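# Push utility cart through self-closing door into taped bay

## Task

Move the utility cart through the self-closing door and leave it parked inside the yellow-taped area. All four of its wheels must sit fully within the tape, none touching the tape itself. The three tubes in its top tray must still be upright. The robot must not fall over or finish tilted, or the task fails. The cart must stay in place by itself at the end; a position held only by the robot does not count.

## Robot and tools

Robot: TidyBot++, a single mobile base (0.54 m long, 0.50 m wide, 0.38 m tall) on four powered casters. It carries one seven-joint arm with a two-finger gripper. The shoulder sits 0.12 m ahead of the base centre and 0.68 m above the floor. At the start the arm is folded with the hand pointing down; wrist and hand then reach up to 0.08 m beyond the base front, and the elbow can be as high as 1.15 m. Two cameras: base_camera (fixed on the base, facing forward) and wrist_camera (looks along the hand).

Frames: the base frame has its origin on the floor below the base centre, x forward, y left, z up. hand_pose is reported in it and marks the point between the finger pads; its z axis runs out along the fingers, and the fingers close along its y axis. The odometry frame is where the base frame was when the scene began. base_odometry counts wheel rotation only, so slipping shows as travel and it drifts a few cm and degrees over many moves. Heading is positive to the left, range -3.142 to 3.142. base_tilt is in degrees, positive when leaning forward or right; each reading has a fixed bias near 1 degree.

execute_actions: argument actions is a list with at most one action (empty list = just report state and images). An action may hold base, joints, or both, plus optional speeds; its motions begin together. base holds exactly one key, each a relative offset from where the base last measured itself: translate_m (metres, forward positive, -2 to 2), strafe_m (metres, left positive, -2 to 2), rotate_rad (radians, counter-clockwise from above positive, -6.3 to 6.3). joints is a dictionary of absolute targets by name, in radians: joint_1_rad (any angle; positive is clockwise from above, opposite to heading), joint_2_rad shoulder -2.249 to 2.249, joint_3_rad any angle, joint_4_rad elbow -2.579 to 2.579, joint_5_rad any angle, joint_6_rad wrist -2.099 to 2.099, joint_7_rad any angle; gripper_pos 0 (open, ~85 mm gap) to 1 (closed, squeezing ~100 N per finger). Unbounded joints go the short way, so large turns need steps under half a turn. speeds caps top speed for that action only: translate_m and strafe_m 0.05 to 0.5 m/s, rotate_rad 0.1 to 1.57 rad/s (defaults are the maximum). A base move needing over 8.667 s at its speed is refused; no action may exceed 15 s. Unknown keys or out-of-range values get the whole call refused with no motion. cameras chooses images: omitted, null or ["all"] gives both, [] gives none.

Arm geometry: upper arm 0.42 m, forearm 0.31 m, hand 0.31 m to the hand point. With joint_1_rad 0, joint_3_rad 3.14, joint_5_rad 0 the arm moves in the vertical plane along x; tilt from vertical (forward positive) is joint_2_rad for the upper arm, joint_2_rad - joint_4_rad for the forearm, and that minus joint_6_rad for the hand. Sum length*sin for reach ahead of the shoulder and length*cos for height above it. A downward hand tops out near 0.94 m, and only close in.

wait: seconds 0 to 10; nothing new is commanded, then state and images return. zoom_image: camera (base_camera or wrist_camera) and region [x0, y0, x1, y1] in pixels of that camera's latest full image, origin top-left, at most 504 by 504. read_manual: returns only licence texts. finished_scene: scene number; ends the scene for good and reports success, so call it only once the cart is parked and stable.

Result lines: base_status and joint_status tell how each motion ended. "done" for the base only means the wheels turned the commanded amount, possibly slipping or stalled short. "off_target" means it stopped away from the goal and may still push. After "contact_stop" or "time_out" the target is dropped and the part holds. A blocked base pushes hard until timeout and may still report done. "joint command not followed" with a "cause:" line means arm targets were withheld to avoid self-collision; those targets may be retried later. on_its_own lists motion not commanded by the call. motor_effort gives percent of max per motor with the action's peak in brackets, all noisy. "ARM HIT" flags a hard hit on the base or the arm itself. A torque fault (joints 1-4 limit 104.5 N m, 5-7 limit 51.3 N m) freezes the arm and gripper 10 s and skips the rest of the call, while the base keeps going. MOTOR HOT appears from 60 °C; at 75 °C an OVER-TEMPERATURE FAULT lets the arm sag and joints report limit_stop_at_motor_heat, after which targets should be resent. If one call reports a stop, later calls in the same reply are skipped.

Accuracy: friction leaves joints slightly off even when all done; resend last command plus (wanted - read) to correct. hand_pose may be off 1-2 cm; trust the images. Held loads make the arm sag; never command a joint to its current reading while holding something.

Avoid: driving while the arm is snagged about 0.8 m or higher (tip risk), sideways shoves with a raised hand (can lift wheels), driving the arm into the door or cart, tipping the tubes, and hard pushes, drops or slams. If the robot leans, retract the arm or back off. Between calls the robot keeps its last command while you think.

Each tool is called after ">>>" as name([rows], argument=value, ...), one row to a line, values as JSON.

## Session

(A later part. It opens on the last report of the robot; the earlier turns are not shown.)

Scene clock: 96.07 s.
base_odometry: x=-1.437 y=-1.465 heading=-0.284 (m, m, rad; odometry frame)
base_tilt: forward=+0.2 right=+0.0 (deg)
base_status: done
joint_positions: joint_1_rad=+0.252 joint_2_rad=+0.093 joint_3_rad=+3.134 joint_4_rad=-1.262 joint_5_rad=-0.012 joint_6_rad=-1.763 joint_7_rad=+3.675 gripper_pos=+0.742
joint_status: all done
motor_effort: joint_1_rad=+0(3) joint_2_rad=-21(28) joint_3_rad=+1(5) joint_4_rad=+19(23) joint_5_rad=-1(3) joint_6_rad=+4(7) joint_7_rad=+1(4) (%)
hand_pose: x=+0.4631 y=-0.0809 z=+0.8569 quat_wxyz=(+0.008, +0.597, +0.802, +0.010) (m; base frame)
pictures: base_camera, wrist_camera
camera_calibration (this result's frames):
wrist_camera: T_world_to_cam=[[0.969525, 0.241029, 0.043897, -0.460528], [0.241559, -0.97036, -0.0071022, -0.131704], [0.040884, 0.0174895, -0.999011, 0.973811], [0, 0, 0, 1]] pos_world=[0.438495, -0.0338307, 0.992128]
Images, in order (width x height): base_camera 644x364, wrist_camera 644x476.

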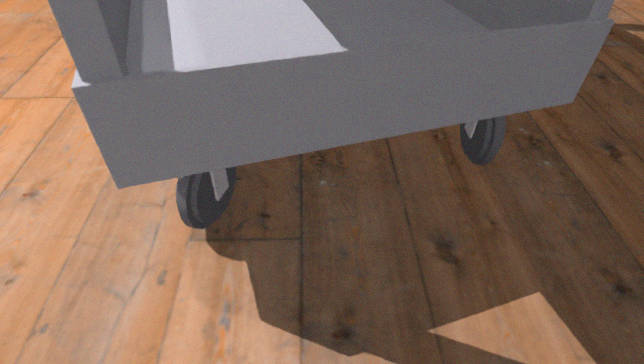

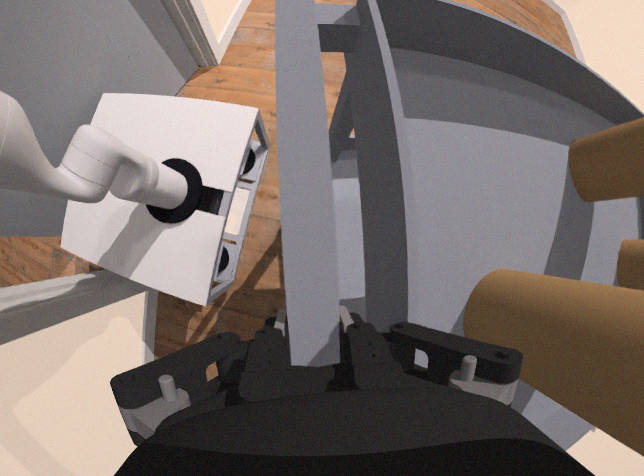

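>>> execute_actions([
  {"base": {"translate_m": -0.17}, "joints": {"joint_1_rad": 0.16, "joint_7_rad": 3.47}, "speeds": {"translate_m": 0.14}},
])

Scene clock: 98.37 s.
base_odometry: x=-1.600 y=-1.417 heading=-0.285 (m, m, rad; odometry frame)
base_tilt: forward=+0.1 right=+0.1 (deg)
base_status: done
joint_positions: joint_1_rad=+0.160 joint_2_rad=+0.089 joint_3_rad=+3.133 joint_4_rad=-1.267 joint_5_rad=-0.014 joint_6_rad=-1.762 joint_7_rad=+3.485 gripper_pos=+0.743
joint_status: all done
motor_effort: joint_1_rad=-3(6) joint_2_rad=-20(27) joint_3_rad=-1(8) joint_4_rad=+21(22) joint_5_rad=-2(7) joint_6_rad=+7(11) joint_7_rad=+3(2) (%)
hand_pose: x=+0.4677 y=-0.0479 z=+0.8569 quat_wxyz=(+0.007, +0.635, +0.772, +0.012) (m; base frame)
pictures: base_camera, wrist_camera
camera_calibration (this result's frames):
wrist_camera: T_world_to_cam=[[0.988254, 0.146206, 0.0444704, -0.486745], [0.14692, -0.98906, -0.0132117, -0.0522005], [0.0420523, 0.0195901, -0.998923, 0.972482], [0, 0, 0, 1]] pos_world=[0.447802, 0.000484619, 0.992391]
Images, in order (width x height): base_camera 644x364, wrist_camera 644x476.

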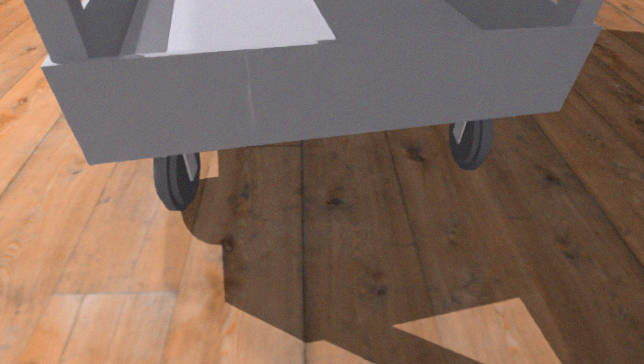

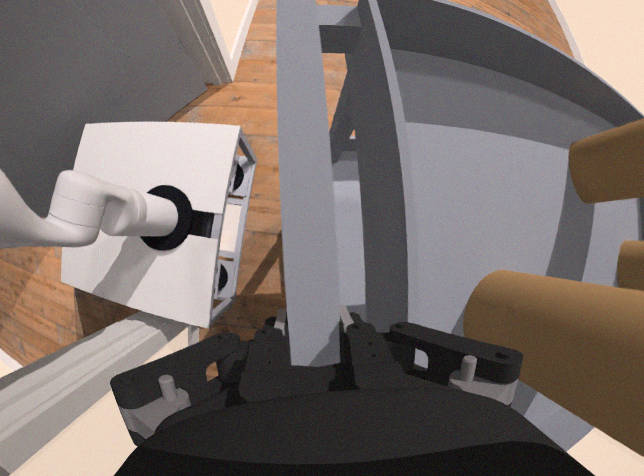

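>>> execute_actions([
  {"base": {"translate_m": -0.2}, "joints": {"joint_1_rad": 0.07, "joint_7_rad": 3.28}, "speeds": {"translate_m": 0.16}},
])

Scene clock: 100.53 s.
base_odometry: x=-1.792 y=-1.361 heading=-0.285 (m, m, rad; odometry frame)
base_tilt: forward=+0.1 right=+0.0 (deg)
base_status: done
joint_positions: joint_1_rad=+0.072 joint_2_rad=+0.088 joint_3_rad=+3.136 joint_4_rad=-1.268 joint_5_rad=-0.013 joint_6_rad=-1.760 joint_7_rad=+3.296 gripper_pos=+0.743
joint_status: all done
motor_effort: joint_1_rad=-2(2) joint_2_rad=-19(28) joint_3_rad=-1(4) joint_4_rad=+21(23) joint_5_rad=-1(4) joint_6_rad=+6(10) joint_7_rad=+3(2) (%)
hand_pose: x=+0.4707 y=-0.0179 z=+0.8569 quat_wxyz=(+0.006, +0.674, +0.739, +0.013) (m; base frame)
pictures: base_camera, wrist_camera
camera_calibration (this result's frames):
wrist_camera: T_world_to_cam=[[0.99805, 0.0435665, 0.0447014, -0.500687], [0.0443737, -0.998866, -0.0172276, 0.0285511], [0.0439001, 0.0191776, -0.998852, 0.970871], [0, 0, 0, 1]] pos_world=[0.455822, 0.0317129, 0.99263]
Images, in order (width x height): base_camera 644x364, wrist_camera 644x476.

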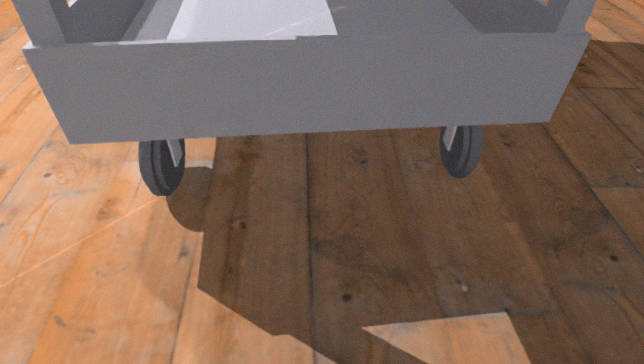

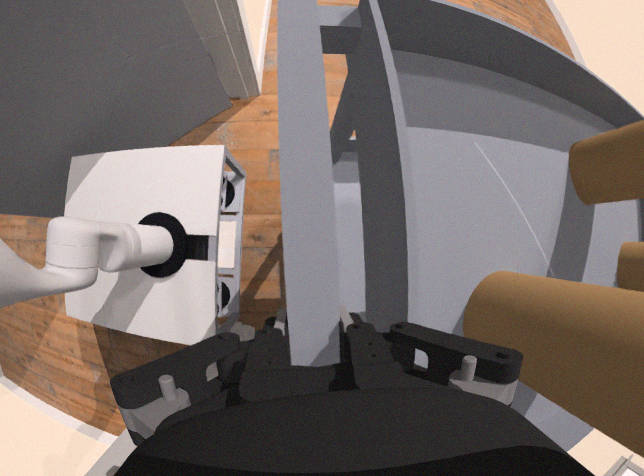

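>>> execute_actions([
  {"base": {"strafe_m": 0.15}, "joints": {"joint_1_rad": 0.03, "joint_7_rad": 3.16, "joint_2_rad": 0.03, "joint_4_rad": -1.327}, "speeds": {"strafe_m": 0.12}},
])

Scene clock: 111.33 s.
base_odometry: x=-1.750 y=-1.217 heading=-0.284 (m, m, rad; odometry frame)
base_tilt: forward=+0.0 right=+0.1 (deg)
base_status: done
joint_positions: joint_1_rad=+0.056 joint_2_rad=+0.042 joint_3_rad=+3.169 joint_4_rad=-1.317 joint_5_rad=+0.005 joint_6_rad=-1.761 joint_7_rad=+3.149 gripper_pos=+0.743
joint_status: all done
motor_effort: joint_1_rad=-4(10) joint_2_rad=-19(25) joint_3_rad=-3(8) joint_4_rad=+19(22) joint_5_rad=-2(7) joint_6_rad=+1(4) joint_7_rad=+3(8) (%)
hand_pose: x=+0.4498 y=-0.0276 z=+0.8568 quat_wxyz=(+0.010, +0.734, +0.679, +0.005) (m; base frame)
pictures: base_camera, wrist_camera
camera_calibration (this result's frames):
wrist_camera: T_world_to_cam=[[0.991511, -0.124315, 0.038095, -0.475439], [-0.124347, -0.992238, -0.00155434, 0.082385], [0.0379925, -0.00319584, -0.999273, 0.974285], [0, 0, 0, 1]] pos_world=[0.444632, 0.0257548, 0.991817]
Images, in order (width x height): base_camera 644x364, wrist_camera 644x476.

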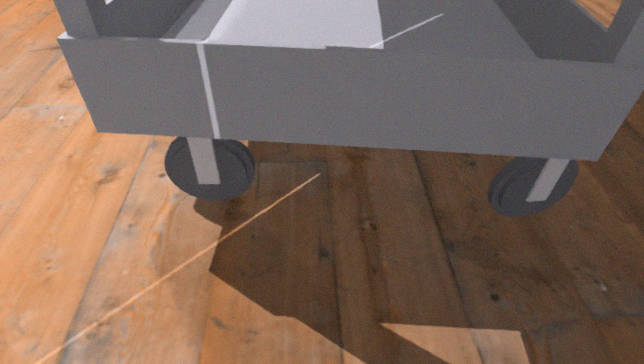

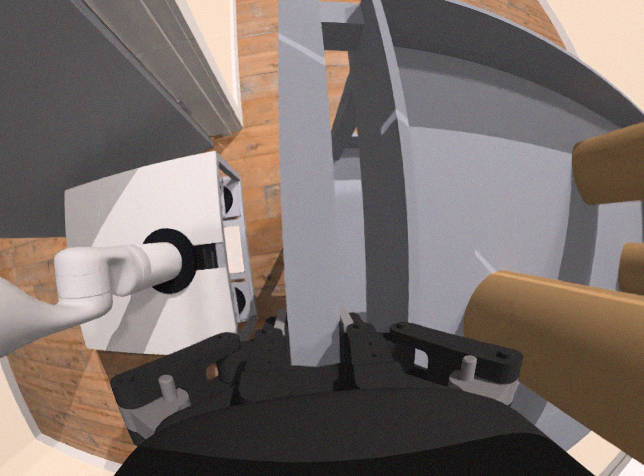

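>>> execute_actions([
  {"base": {"translate_m": -0.4}, "joints": {"joint_2_rad": -0.04, "joint_4_rad": -1.397}, "speeds": {"translate_m": 0.22}},
])

Scene clock: 115.30 s.
base_odometry: x=-2.135 y=-1.104 heading=-0.284 (m, m, rad; odometry frame)
base_tilt: forward=+0.1 right=+0.0 (deg)
base_status: done
joint_positions: joint_1_rad=+0.019 joint_2_rad=-0.035 joint_3_rad=+3.122 joint_4_rad=-1.397 joint_5_rad=+0.001 joint_6_rad=-1.751 joint_7_rad=+3.157 gripper_pos=+0.743
joint_status: all done
motor_effort: joint_1_rad=+4(4) joint_2_rad=-15(31) joint_3_rad=+7(7) joint_4_rad=+22(24) joint_5_rad=+4(4) joint_6_rad=+4(9) joint_7_rad=-5(5) (%)
hand_pose: x=+0.4204 y=+0.0013 z=+0.8564 quat_wxyz=(+0.011, +0.702, +0.713, +0.009) (m; base frame)
pictures: base_camera, wrist_camera
camera_calibration (this result's frames):
wrist_camera: T_world_to_cam=[[0.998429, -0.0320433, 0.0459583, -0.452494], [-0.0318018, -0.999476, -0.00597613, 0.0723794], [0.0461257, 0.00450519, -0.998925, 0.971339], [0, 0, 0, 1]] pos_world=[0.409281, 0.0534661, 0.991524]
Images, in order (width x height): base_camera 644x364, wrist_camera 644x476.

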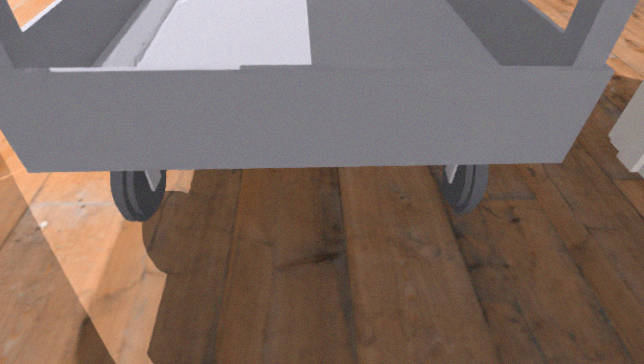

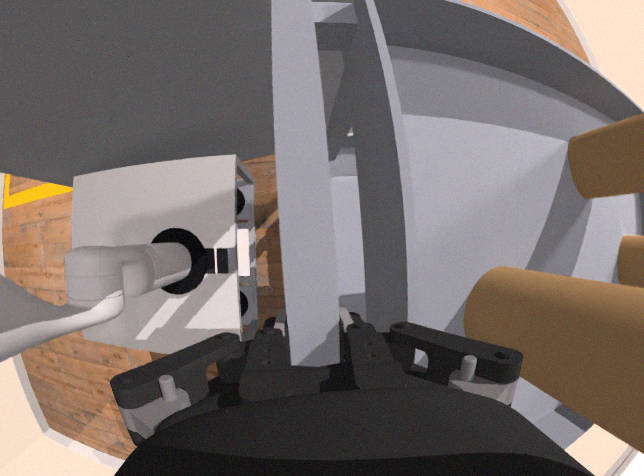

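>>> execute_actions([
  {"base": {"translate_m": -0.46}, "joints": {"joint_2_rad": -0.12, "joint_4_rad": -1.477}, "speeds": {"translate_m": 0.22}},
])

Scene clock: 120.53 s.
base_odometry: x=-2.576 y=-0.975 heading=-0.285 (m, m, rad; odometry frame)
base_tilt: forward=+0.1 right=+0.0 (deg)
base_status: done
joint_positions: joint_1_rad=+0.019 joint_2_rad=-0.119 joint_3_rad=+3.122 joint_4_rad=-1.473 joint_5_rad=+0.000 joint_6_rad=-1.757 joint_7_rad=+3.157 gripper_pos=+0.743
joint_status: all done
motor_effort: joint_1_rad=+0(4) joint_2_rad=-11(28) joint_3_rad=+2(7) joint_4_rad=+21(23) joint_5_rad=+2(4) joint_6_rad=+6(10) joint_7_rad=+0(5) (%)
hand_pose: x=+0.3851 y=+0.0020 z=+0.8560 quat_wxyz=(+0.011, +0.701, +0.713, +0.010) (m; base frame)
pictures: base_camera, wrist_camera
camera_calibration (this result's frames):
wrist_camera: T_world_to_cam=[[0.998367, -0.0318856, 0.0473883, -0.418404], [-0.0316507, -0.999483, -0.0056975, 0.0716069], [0.0475455, 0.00418832, -0.99886, 0.971981], [0, 0, 0, 1]] pos_world=[0.373774, 0.0541578, 0.991109]
Images, in order (width x height): base_camera 644x364, wrist_camera 644x476.

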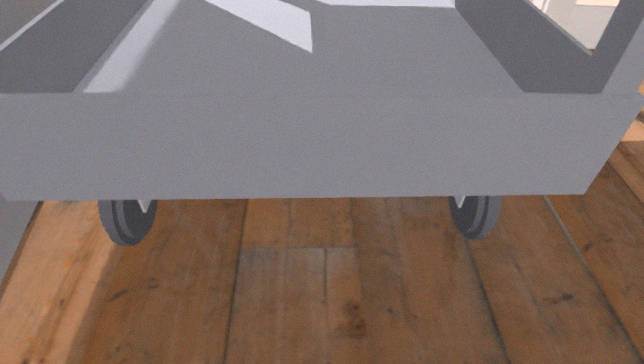

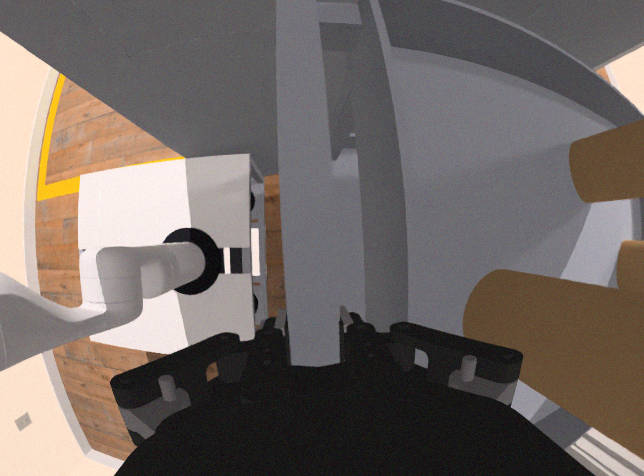

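>>> zoom_image(camera="base_camera", region=[444, 0, 644, 150])

Region (444, 0, 644, 150) of base_camera's 644x364 image, scaled by 2.520; it fills the top 378 rows of this view, and the rest is white.

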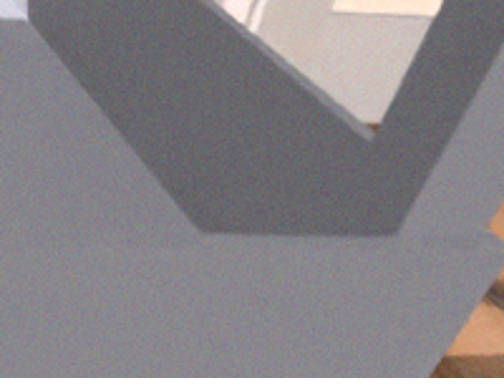

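>>> execute_actions([
  {"base": {"translate_m": -0.1}, "speeds": {"translate_m": 0.15}},
])

Scene clock: 123.73 s.
base_odometry: x=-2.673 y=-0.947 heading=-0.285 (m, m, rad; odometry frame)
base_tilt: forward=+0.1 right=+0.1 (deg)
base_status: done
joint_positions: joint_1_rad=+0.019 joint_2_rad=-0.115 joint_3_rad=+3.122 joint_4_rad=-1.469 joint_5_rad=+0.000 joint_6_rad=-1.755 joint_7_rad=+3.157 gripper_pos=+0.743
joint_status: not commanded
motor_effort: joint_1_rad=-1(1) joint_2_rad=-12(21) joint_3_rad=+2(3) joint_4_rad=+20(22) joint_5_rad=+2(2) joint_6_rad=+5(8) joint_7_rad=+1(1) (%)
hand_pose: x=+0.3876 y=+0.0020 z=+0.8560 quat_wxyz=(+0.012, +0.701, +0.713, +0.010) (m; base frame)
pictures: base_camera, wrist_camera
camera_calibration (this result's frames):
wrist_camera: T_world_to_cam=[[0.998286, -0.0318764, 0.0490809, -0.422315], [-0.0316273, -0.999483, -0.00584306, 0.0717897], [0.0492418, 0.00428075, -0.998778, 0.971146], [0, 0, 0, 1]] pos_world=[0.376041, 0.0541334, 0.991106]
Images, in order (width x height): base_camera 644x364, wrist_camera 644x476.

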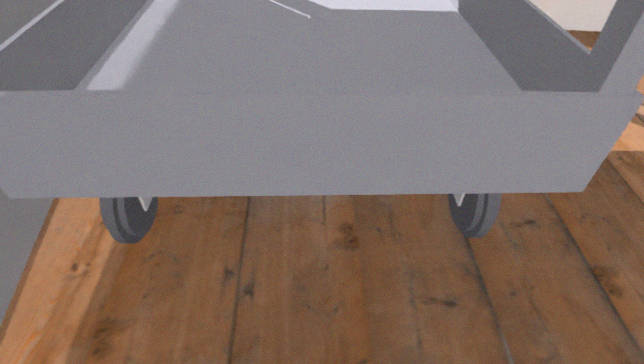

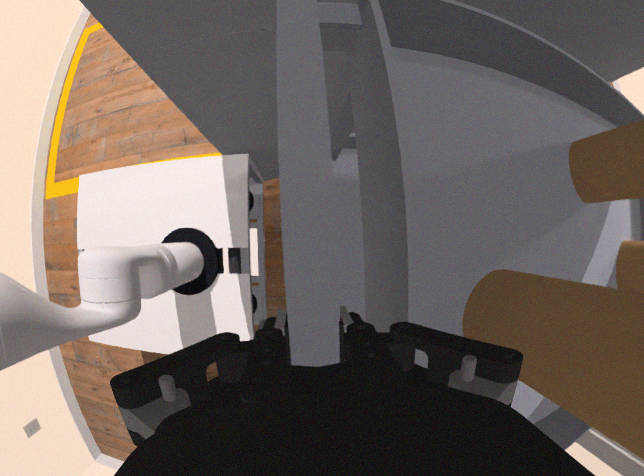

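>>> execute_actions([
  {"base": {"rotate_rad": -1.23}, "speeds": {"rotate_rad": 0.2}},
])

Scene clock: 137.07 s.
base_odometry: x=-2.673 y=-0.947 heading=-1.513 (m, m, rad; odometry frame)
base_tilt: forward=+0.1 right=+0.0 (deg)
base_status: done
joint_positions: joint_1_rad=+0.013 joint_2_rad=-0.115 joint_3_rad=+3.125 joint_4_rad=-1.470 joint_5_rad=-0.022 joint_6_rad=-1.755 joint_7_rad=+3.194 gripper_pos=+0.743
joint_status: not commanded
motor_effort: joint_1_rad=+0(10) joint_2_rad=-16(16) joint_3_rad=+2(13) joint_4_rad=+21(22) joint_5_rad=-2(8) joint_6_rad=+1(6) joint_7_rad=-1(10) (%)
hand_pose: x=+0.3875 y=+0.0092 z=+0.8562 quat_wxyz=(+0.005, +0.686, +0.728, +0.018) (m; base frame)
pictures: base_camera, wrist_camera
camera_calibration (this result's frames):
wrist_camera: T_world_to_cam=[[0.998702, 0.0113809, 0.0496472, -0.423012], [0.012689, -0.999578, -0.026113, 0.0791805], [0.0493291, 0.026709, -0.998425, 0.970778], [0, 0, 0, 1]] pos_world=[0.37357, 0.0580328, 0.992319]
Images, in order (width x height): base_camera 644x364, wrist_camera 644x476.

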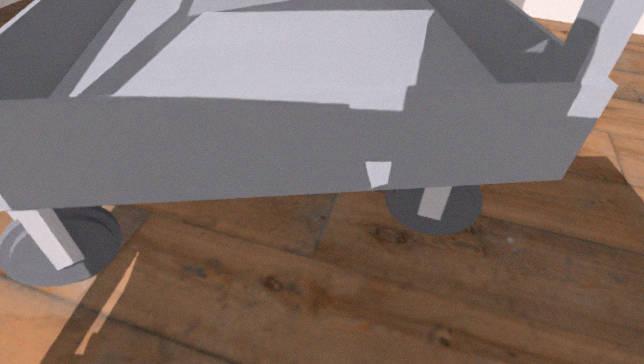

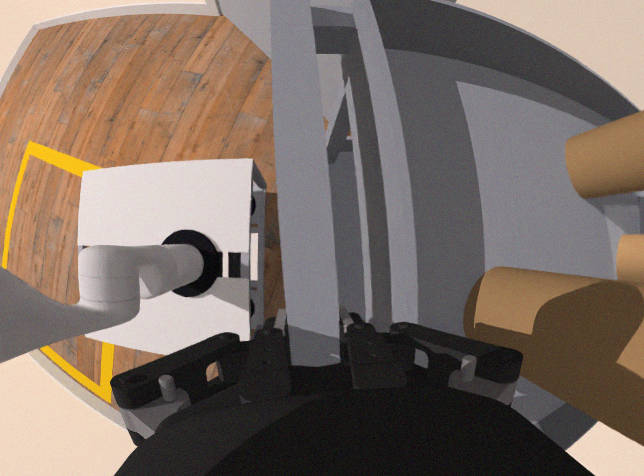

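>>> execute_actions([
  {"base": {"translate_m": -1.1}, "joints": {"joint_7_rad": 3.08}, "speeds": {"translate_m": 0.4}},
])

Scene clock: 142.97 s.
base_odometry: x=-2.735 y=+0.152 heading=-1.514 (m, m, rad; odometry frame)
base_tilt: forward=+0.0 right=+0.1 (deg)
base_status: done
joint_positions: joint_1_rad=+0.045 joint_2_rad=-0.120 joint_3_rad=+3.164 joint_4_rad=-1.474 joint_5_rad=-0.005 joint_6_rad=-1.750 joint_7_rad=+3.081 gripper_pos=+0.743
joint_status: all done
motor_effort: joint_1_rad=-2(8) joint_2_rad=-11(23) joint_3_rad=-1(6) joint_4_rad=+21(23) joint_5_rad=-2(5) joint_6_rad=+5(9) joint_7_rad=+1(7) (%)
hand_pose: x=+0.3871 y=-0.0157 z=+0.8561 quat_wxyz=(+0.011, +0.750, +0.661, +0.016) (m; base frame)
pictures: base_camera, wrist_camera
camera_calibration (this result's frames):
wrist_camera: T_world_to_cam=[[0.983292, -0.17389, 0.0538392, -0.422884], [-0.173169, -0.984731, -0.0178223, 0.119427], [0.0561162, 0.00820122, -0.998391, 0.968377], [0, 0, 0, 1]] pos_world=[0.382158, 0.0361264, 0.991715]
Images, in order (width x height): base_camera 644x364, wrist_camera 644x476.

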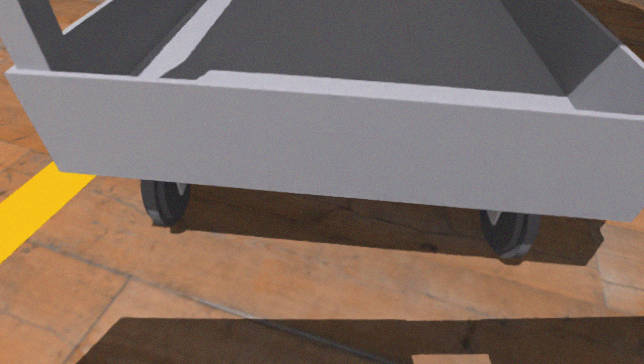

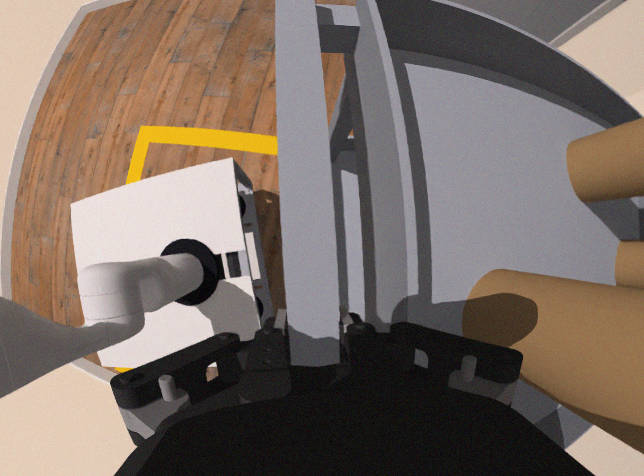

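>>> execute_actions([
  {"base": {"translate_m": -0.6}, "speeds": {"translate_m": 0.4}},
])

Scene clock: 146.53 s.
base_odometry: x=-2.768 y=+0.751 heading=-1.515 (m, m, rad; odometry frame)
base_tilt: forward=+0.1 right=+0.0 (deg)
base_status: done
joint_positions: joint_1_rad=+0.045 joint_2_rad=-0.121 joint_3_rad=+3.156 joint_4_rad=-1.475 joint_5_rad=-0.005 joint_6_rad=-1.750 joint_7_rad=+3.081 gripper_pos=+0.743
joint_status: not commanded
motor_effort: joint_1_rad=-2(2) joint_2_rad=-10(22) joint_3_rad=+1(1) joint_4_rad=+20(23) joint_5_rad=-1(2) joint_6_rad=+5(9) joint_7_rad=-1(1) (%)
hand_pose: x=+0.3868 y=-0.0134 z=+0.8561 quat_wxyz=(+0.011, +0.748, +0.664, +0.015) (m; base frame)
pictures: base_camera, wrist_camera
camera_calibration (this result's frames):
wrist_camera: T_world_to_cam=[[0.98463, -0.166242, 0.0535508, -0.422346], [-0.165566, -0.986055, -0.0168613, 0.117812], [0.0556071, 0.00773593, -0.998423, 0.968588], [0, 0, 0, 1]] pos_world=[0.381499, 0.0384641, 0.991664]
Images, in order (width x height): base_camera 644x364, wrist_camera 644x476.

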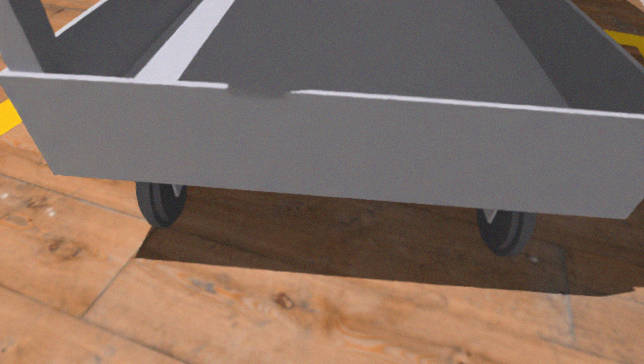

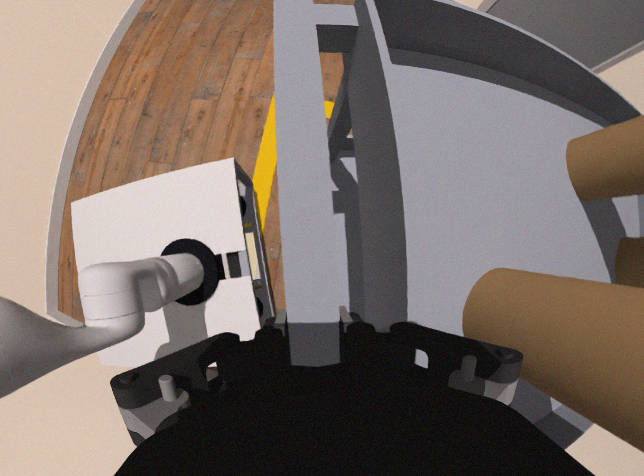

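>>> execute_actions([
  {"joints": {"gripper_pos": 0.45}},
], cameras=["wrist_camera"])

>>> execute_actions([
  {"joints": {"joint_2_rad": -0.06, "joint_4_rad": -1.22, "joint_6_rad": -1.985}},
])

Scene clock: 149.30 s.
base_odometry: x=-2.768 y=+0.751 heading=-1.515 (m, m, rad; odometry frame)
base_tilt: forward=+0.1 right=+0.0 (deg)
base_status: not commanded
joint_positions: joint_1_rad=+0.045 joint_2_rad=-0.121 joint_3_rad=+3.156 joint_4_rad=-1.475 joint_5_rad=-0.005 joint_6_rad=-1.750 joint_7_rad=+3.081 gripper_pos=+0.450
joint_status: all done
motor_effort: joint_1_rad=-2(1) joint_2_rad=-13(13) joint_3_rad=+1(1) joint_4_rad=+19(22) joint_5_rad=-1(1) joint_6_rad=+0(5) joint_7_rad=+0(1) (%)
hand_pose: x=+0.3867 y=-0.0134 z=+0.8559 quat_wxyz=(+0.011, +0.748, +0.664, +0.015) (m; base frame)
pictures: wrist_camera
camera_calibration (this result's frames):
wrist_camera: T_world_to_cam=[[0.984656, -0.166243, 0.053068, -0.421831], [-0.165573, -0.986054, -0.0168085, 0.117756], [0.0551222, 0.00776394, -0.998449, 0.968652], [0, 0, 0, 1]] pos_world=[0.381461, 0.0384667, 0.991515]
Images, in order (width x height): wrist_camera 644x476.

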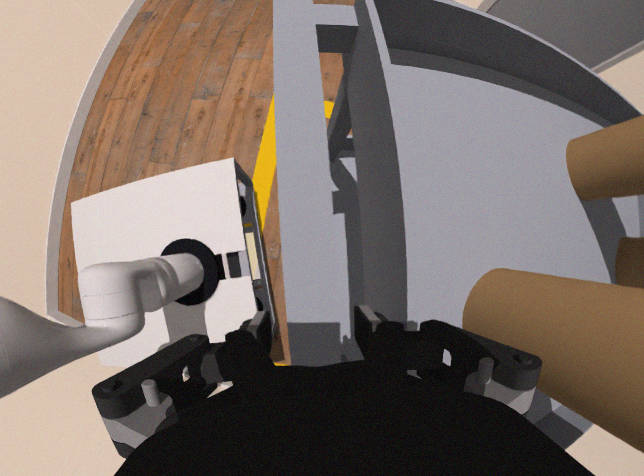

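Scene clock: 150.60 s.
base_odometry: x=-2.768 y=+0.751 heading=-1.515 (m, m, rad; odometry frame)
base_tilt: forward=+0.1 right=+0.0 (deg)
base_status: not commanded
joint_positions: joint_1_rad=+0.045 joint_2_rad=-0.077 joint_3_rad=+3.156 joint_4_rad=-1.239 joint_5_rad=-0.005 joint_6_rad=-1.945 joint_7_rad=+3.081 gripper_pos=+0.450
joint_status: all done
motor_effort: joint_1_rad=-1(1) joint_2_rad=-13(14) joint_3_rad=+1(1) joint_4_rad=+18(21) joint_5_rad=-1(1) joint_6_rad=+0(1) joint_7_rad=+0(0) (%)
hand_pose: x=+0.3857 y=-0.0134 z=+0.9152 quat_wxyz=(+0.010, +0.748, +0.664, +0.014) (m; base frame)
pictures: base_camera, wrist_camera
camera_calibration (this result's frames):
wrist_camera: T_world_to_cam=[[0.984897, -0.165436, 0.0510853, -0.422297], [-0.164841, -0.986195, -0.0156857, 0.11729], [0.0529751, 0.00702789, -0.998571, 1.02882], [0, 0, 0, 1]] pos_world=[0.380751, 0.0385772, 1.05077]
Images, in order (width x height): base_camera 644x364, wrist_camera 644x476.

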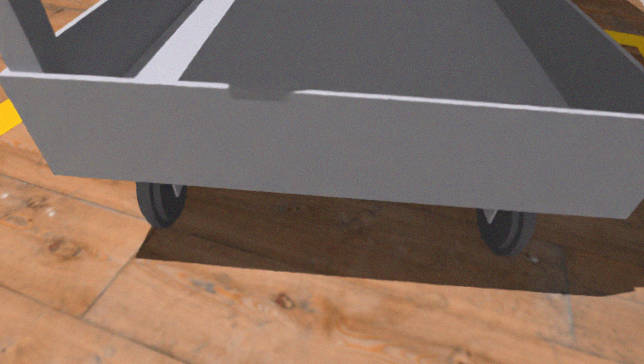

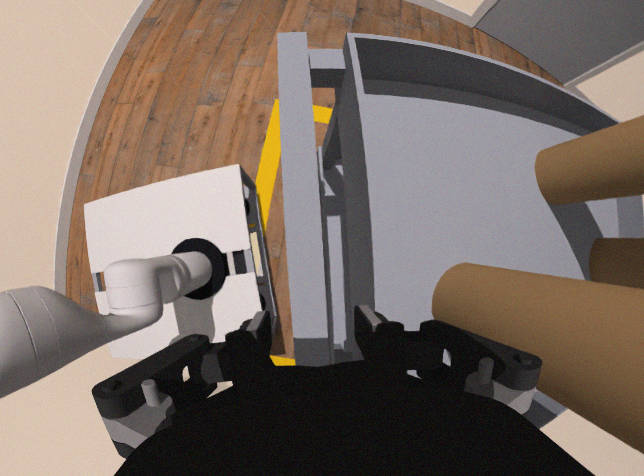

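The cart is released, the door has closed and the tubes are upright. I can see the two near wheels inside the tape. The far two are hidden, but by my measurements they are about 10 cm or more inside it.

>>> finished_scene(scene=1)

The scene is finished: the task was done.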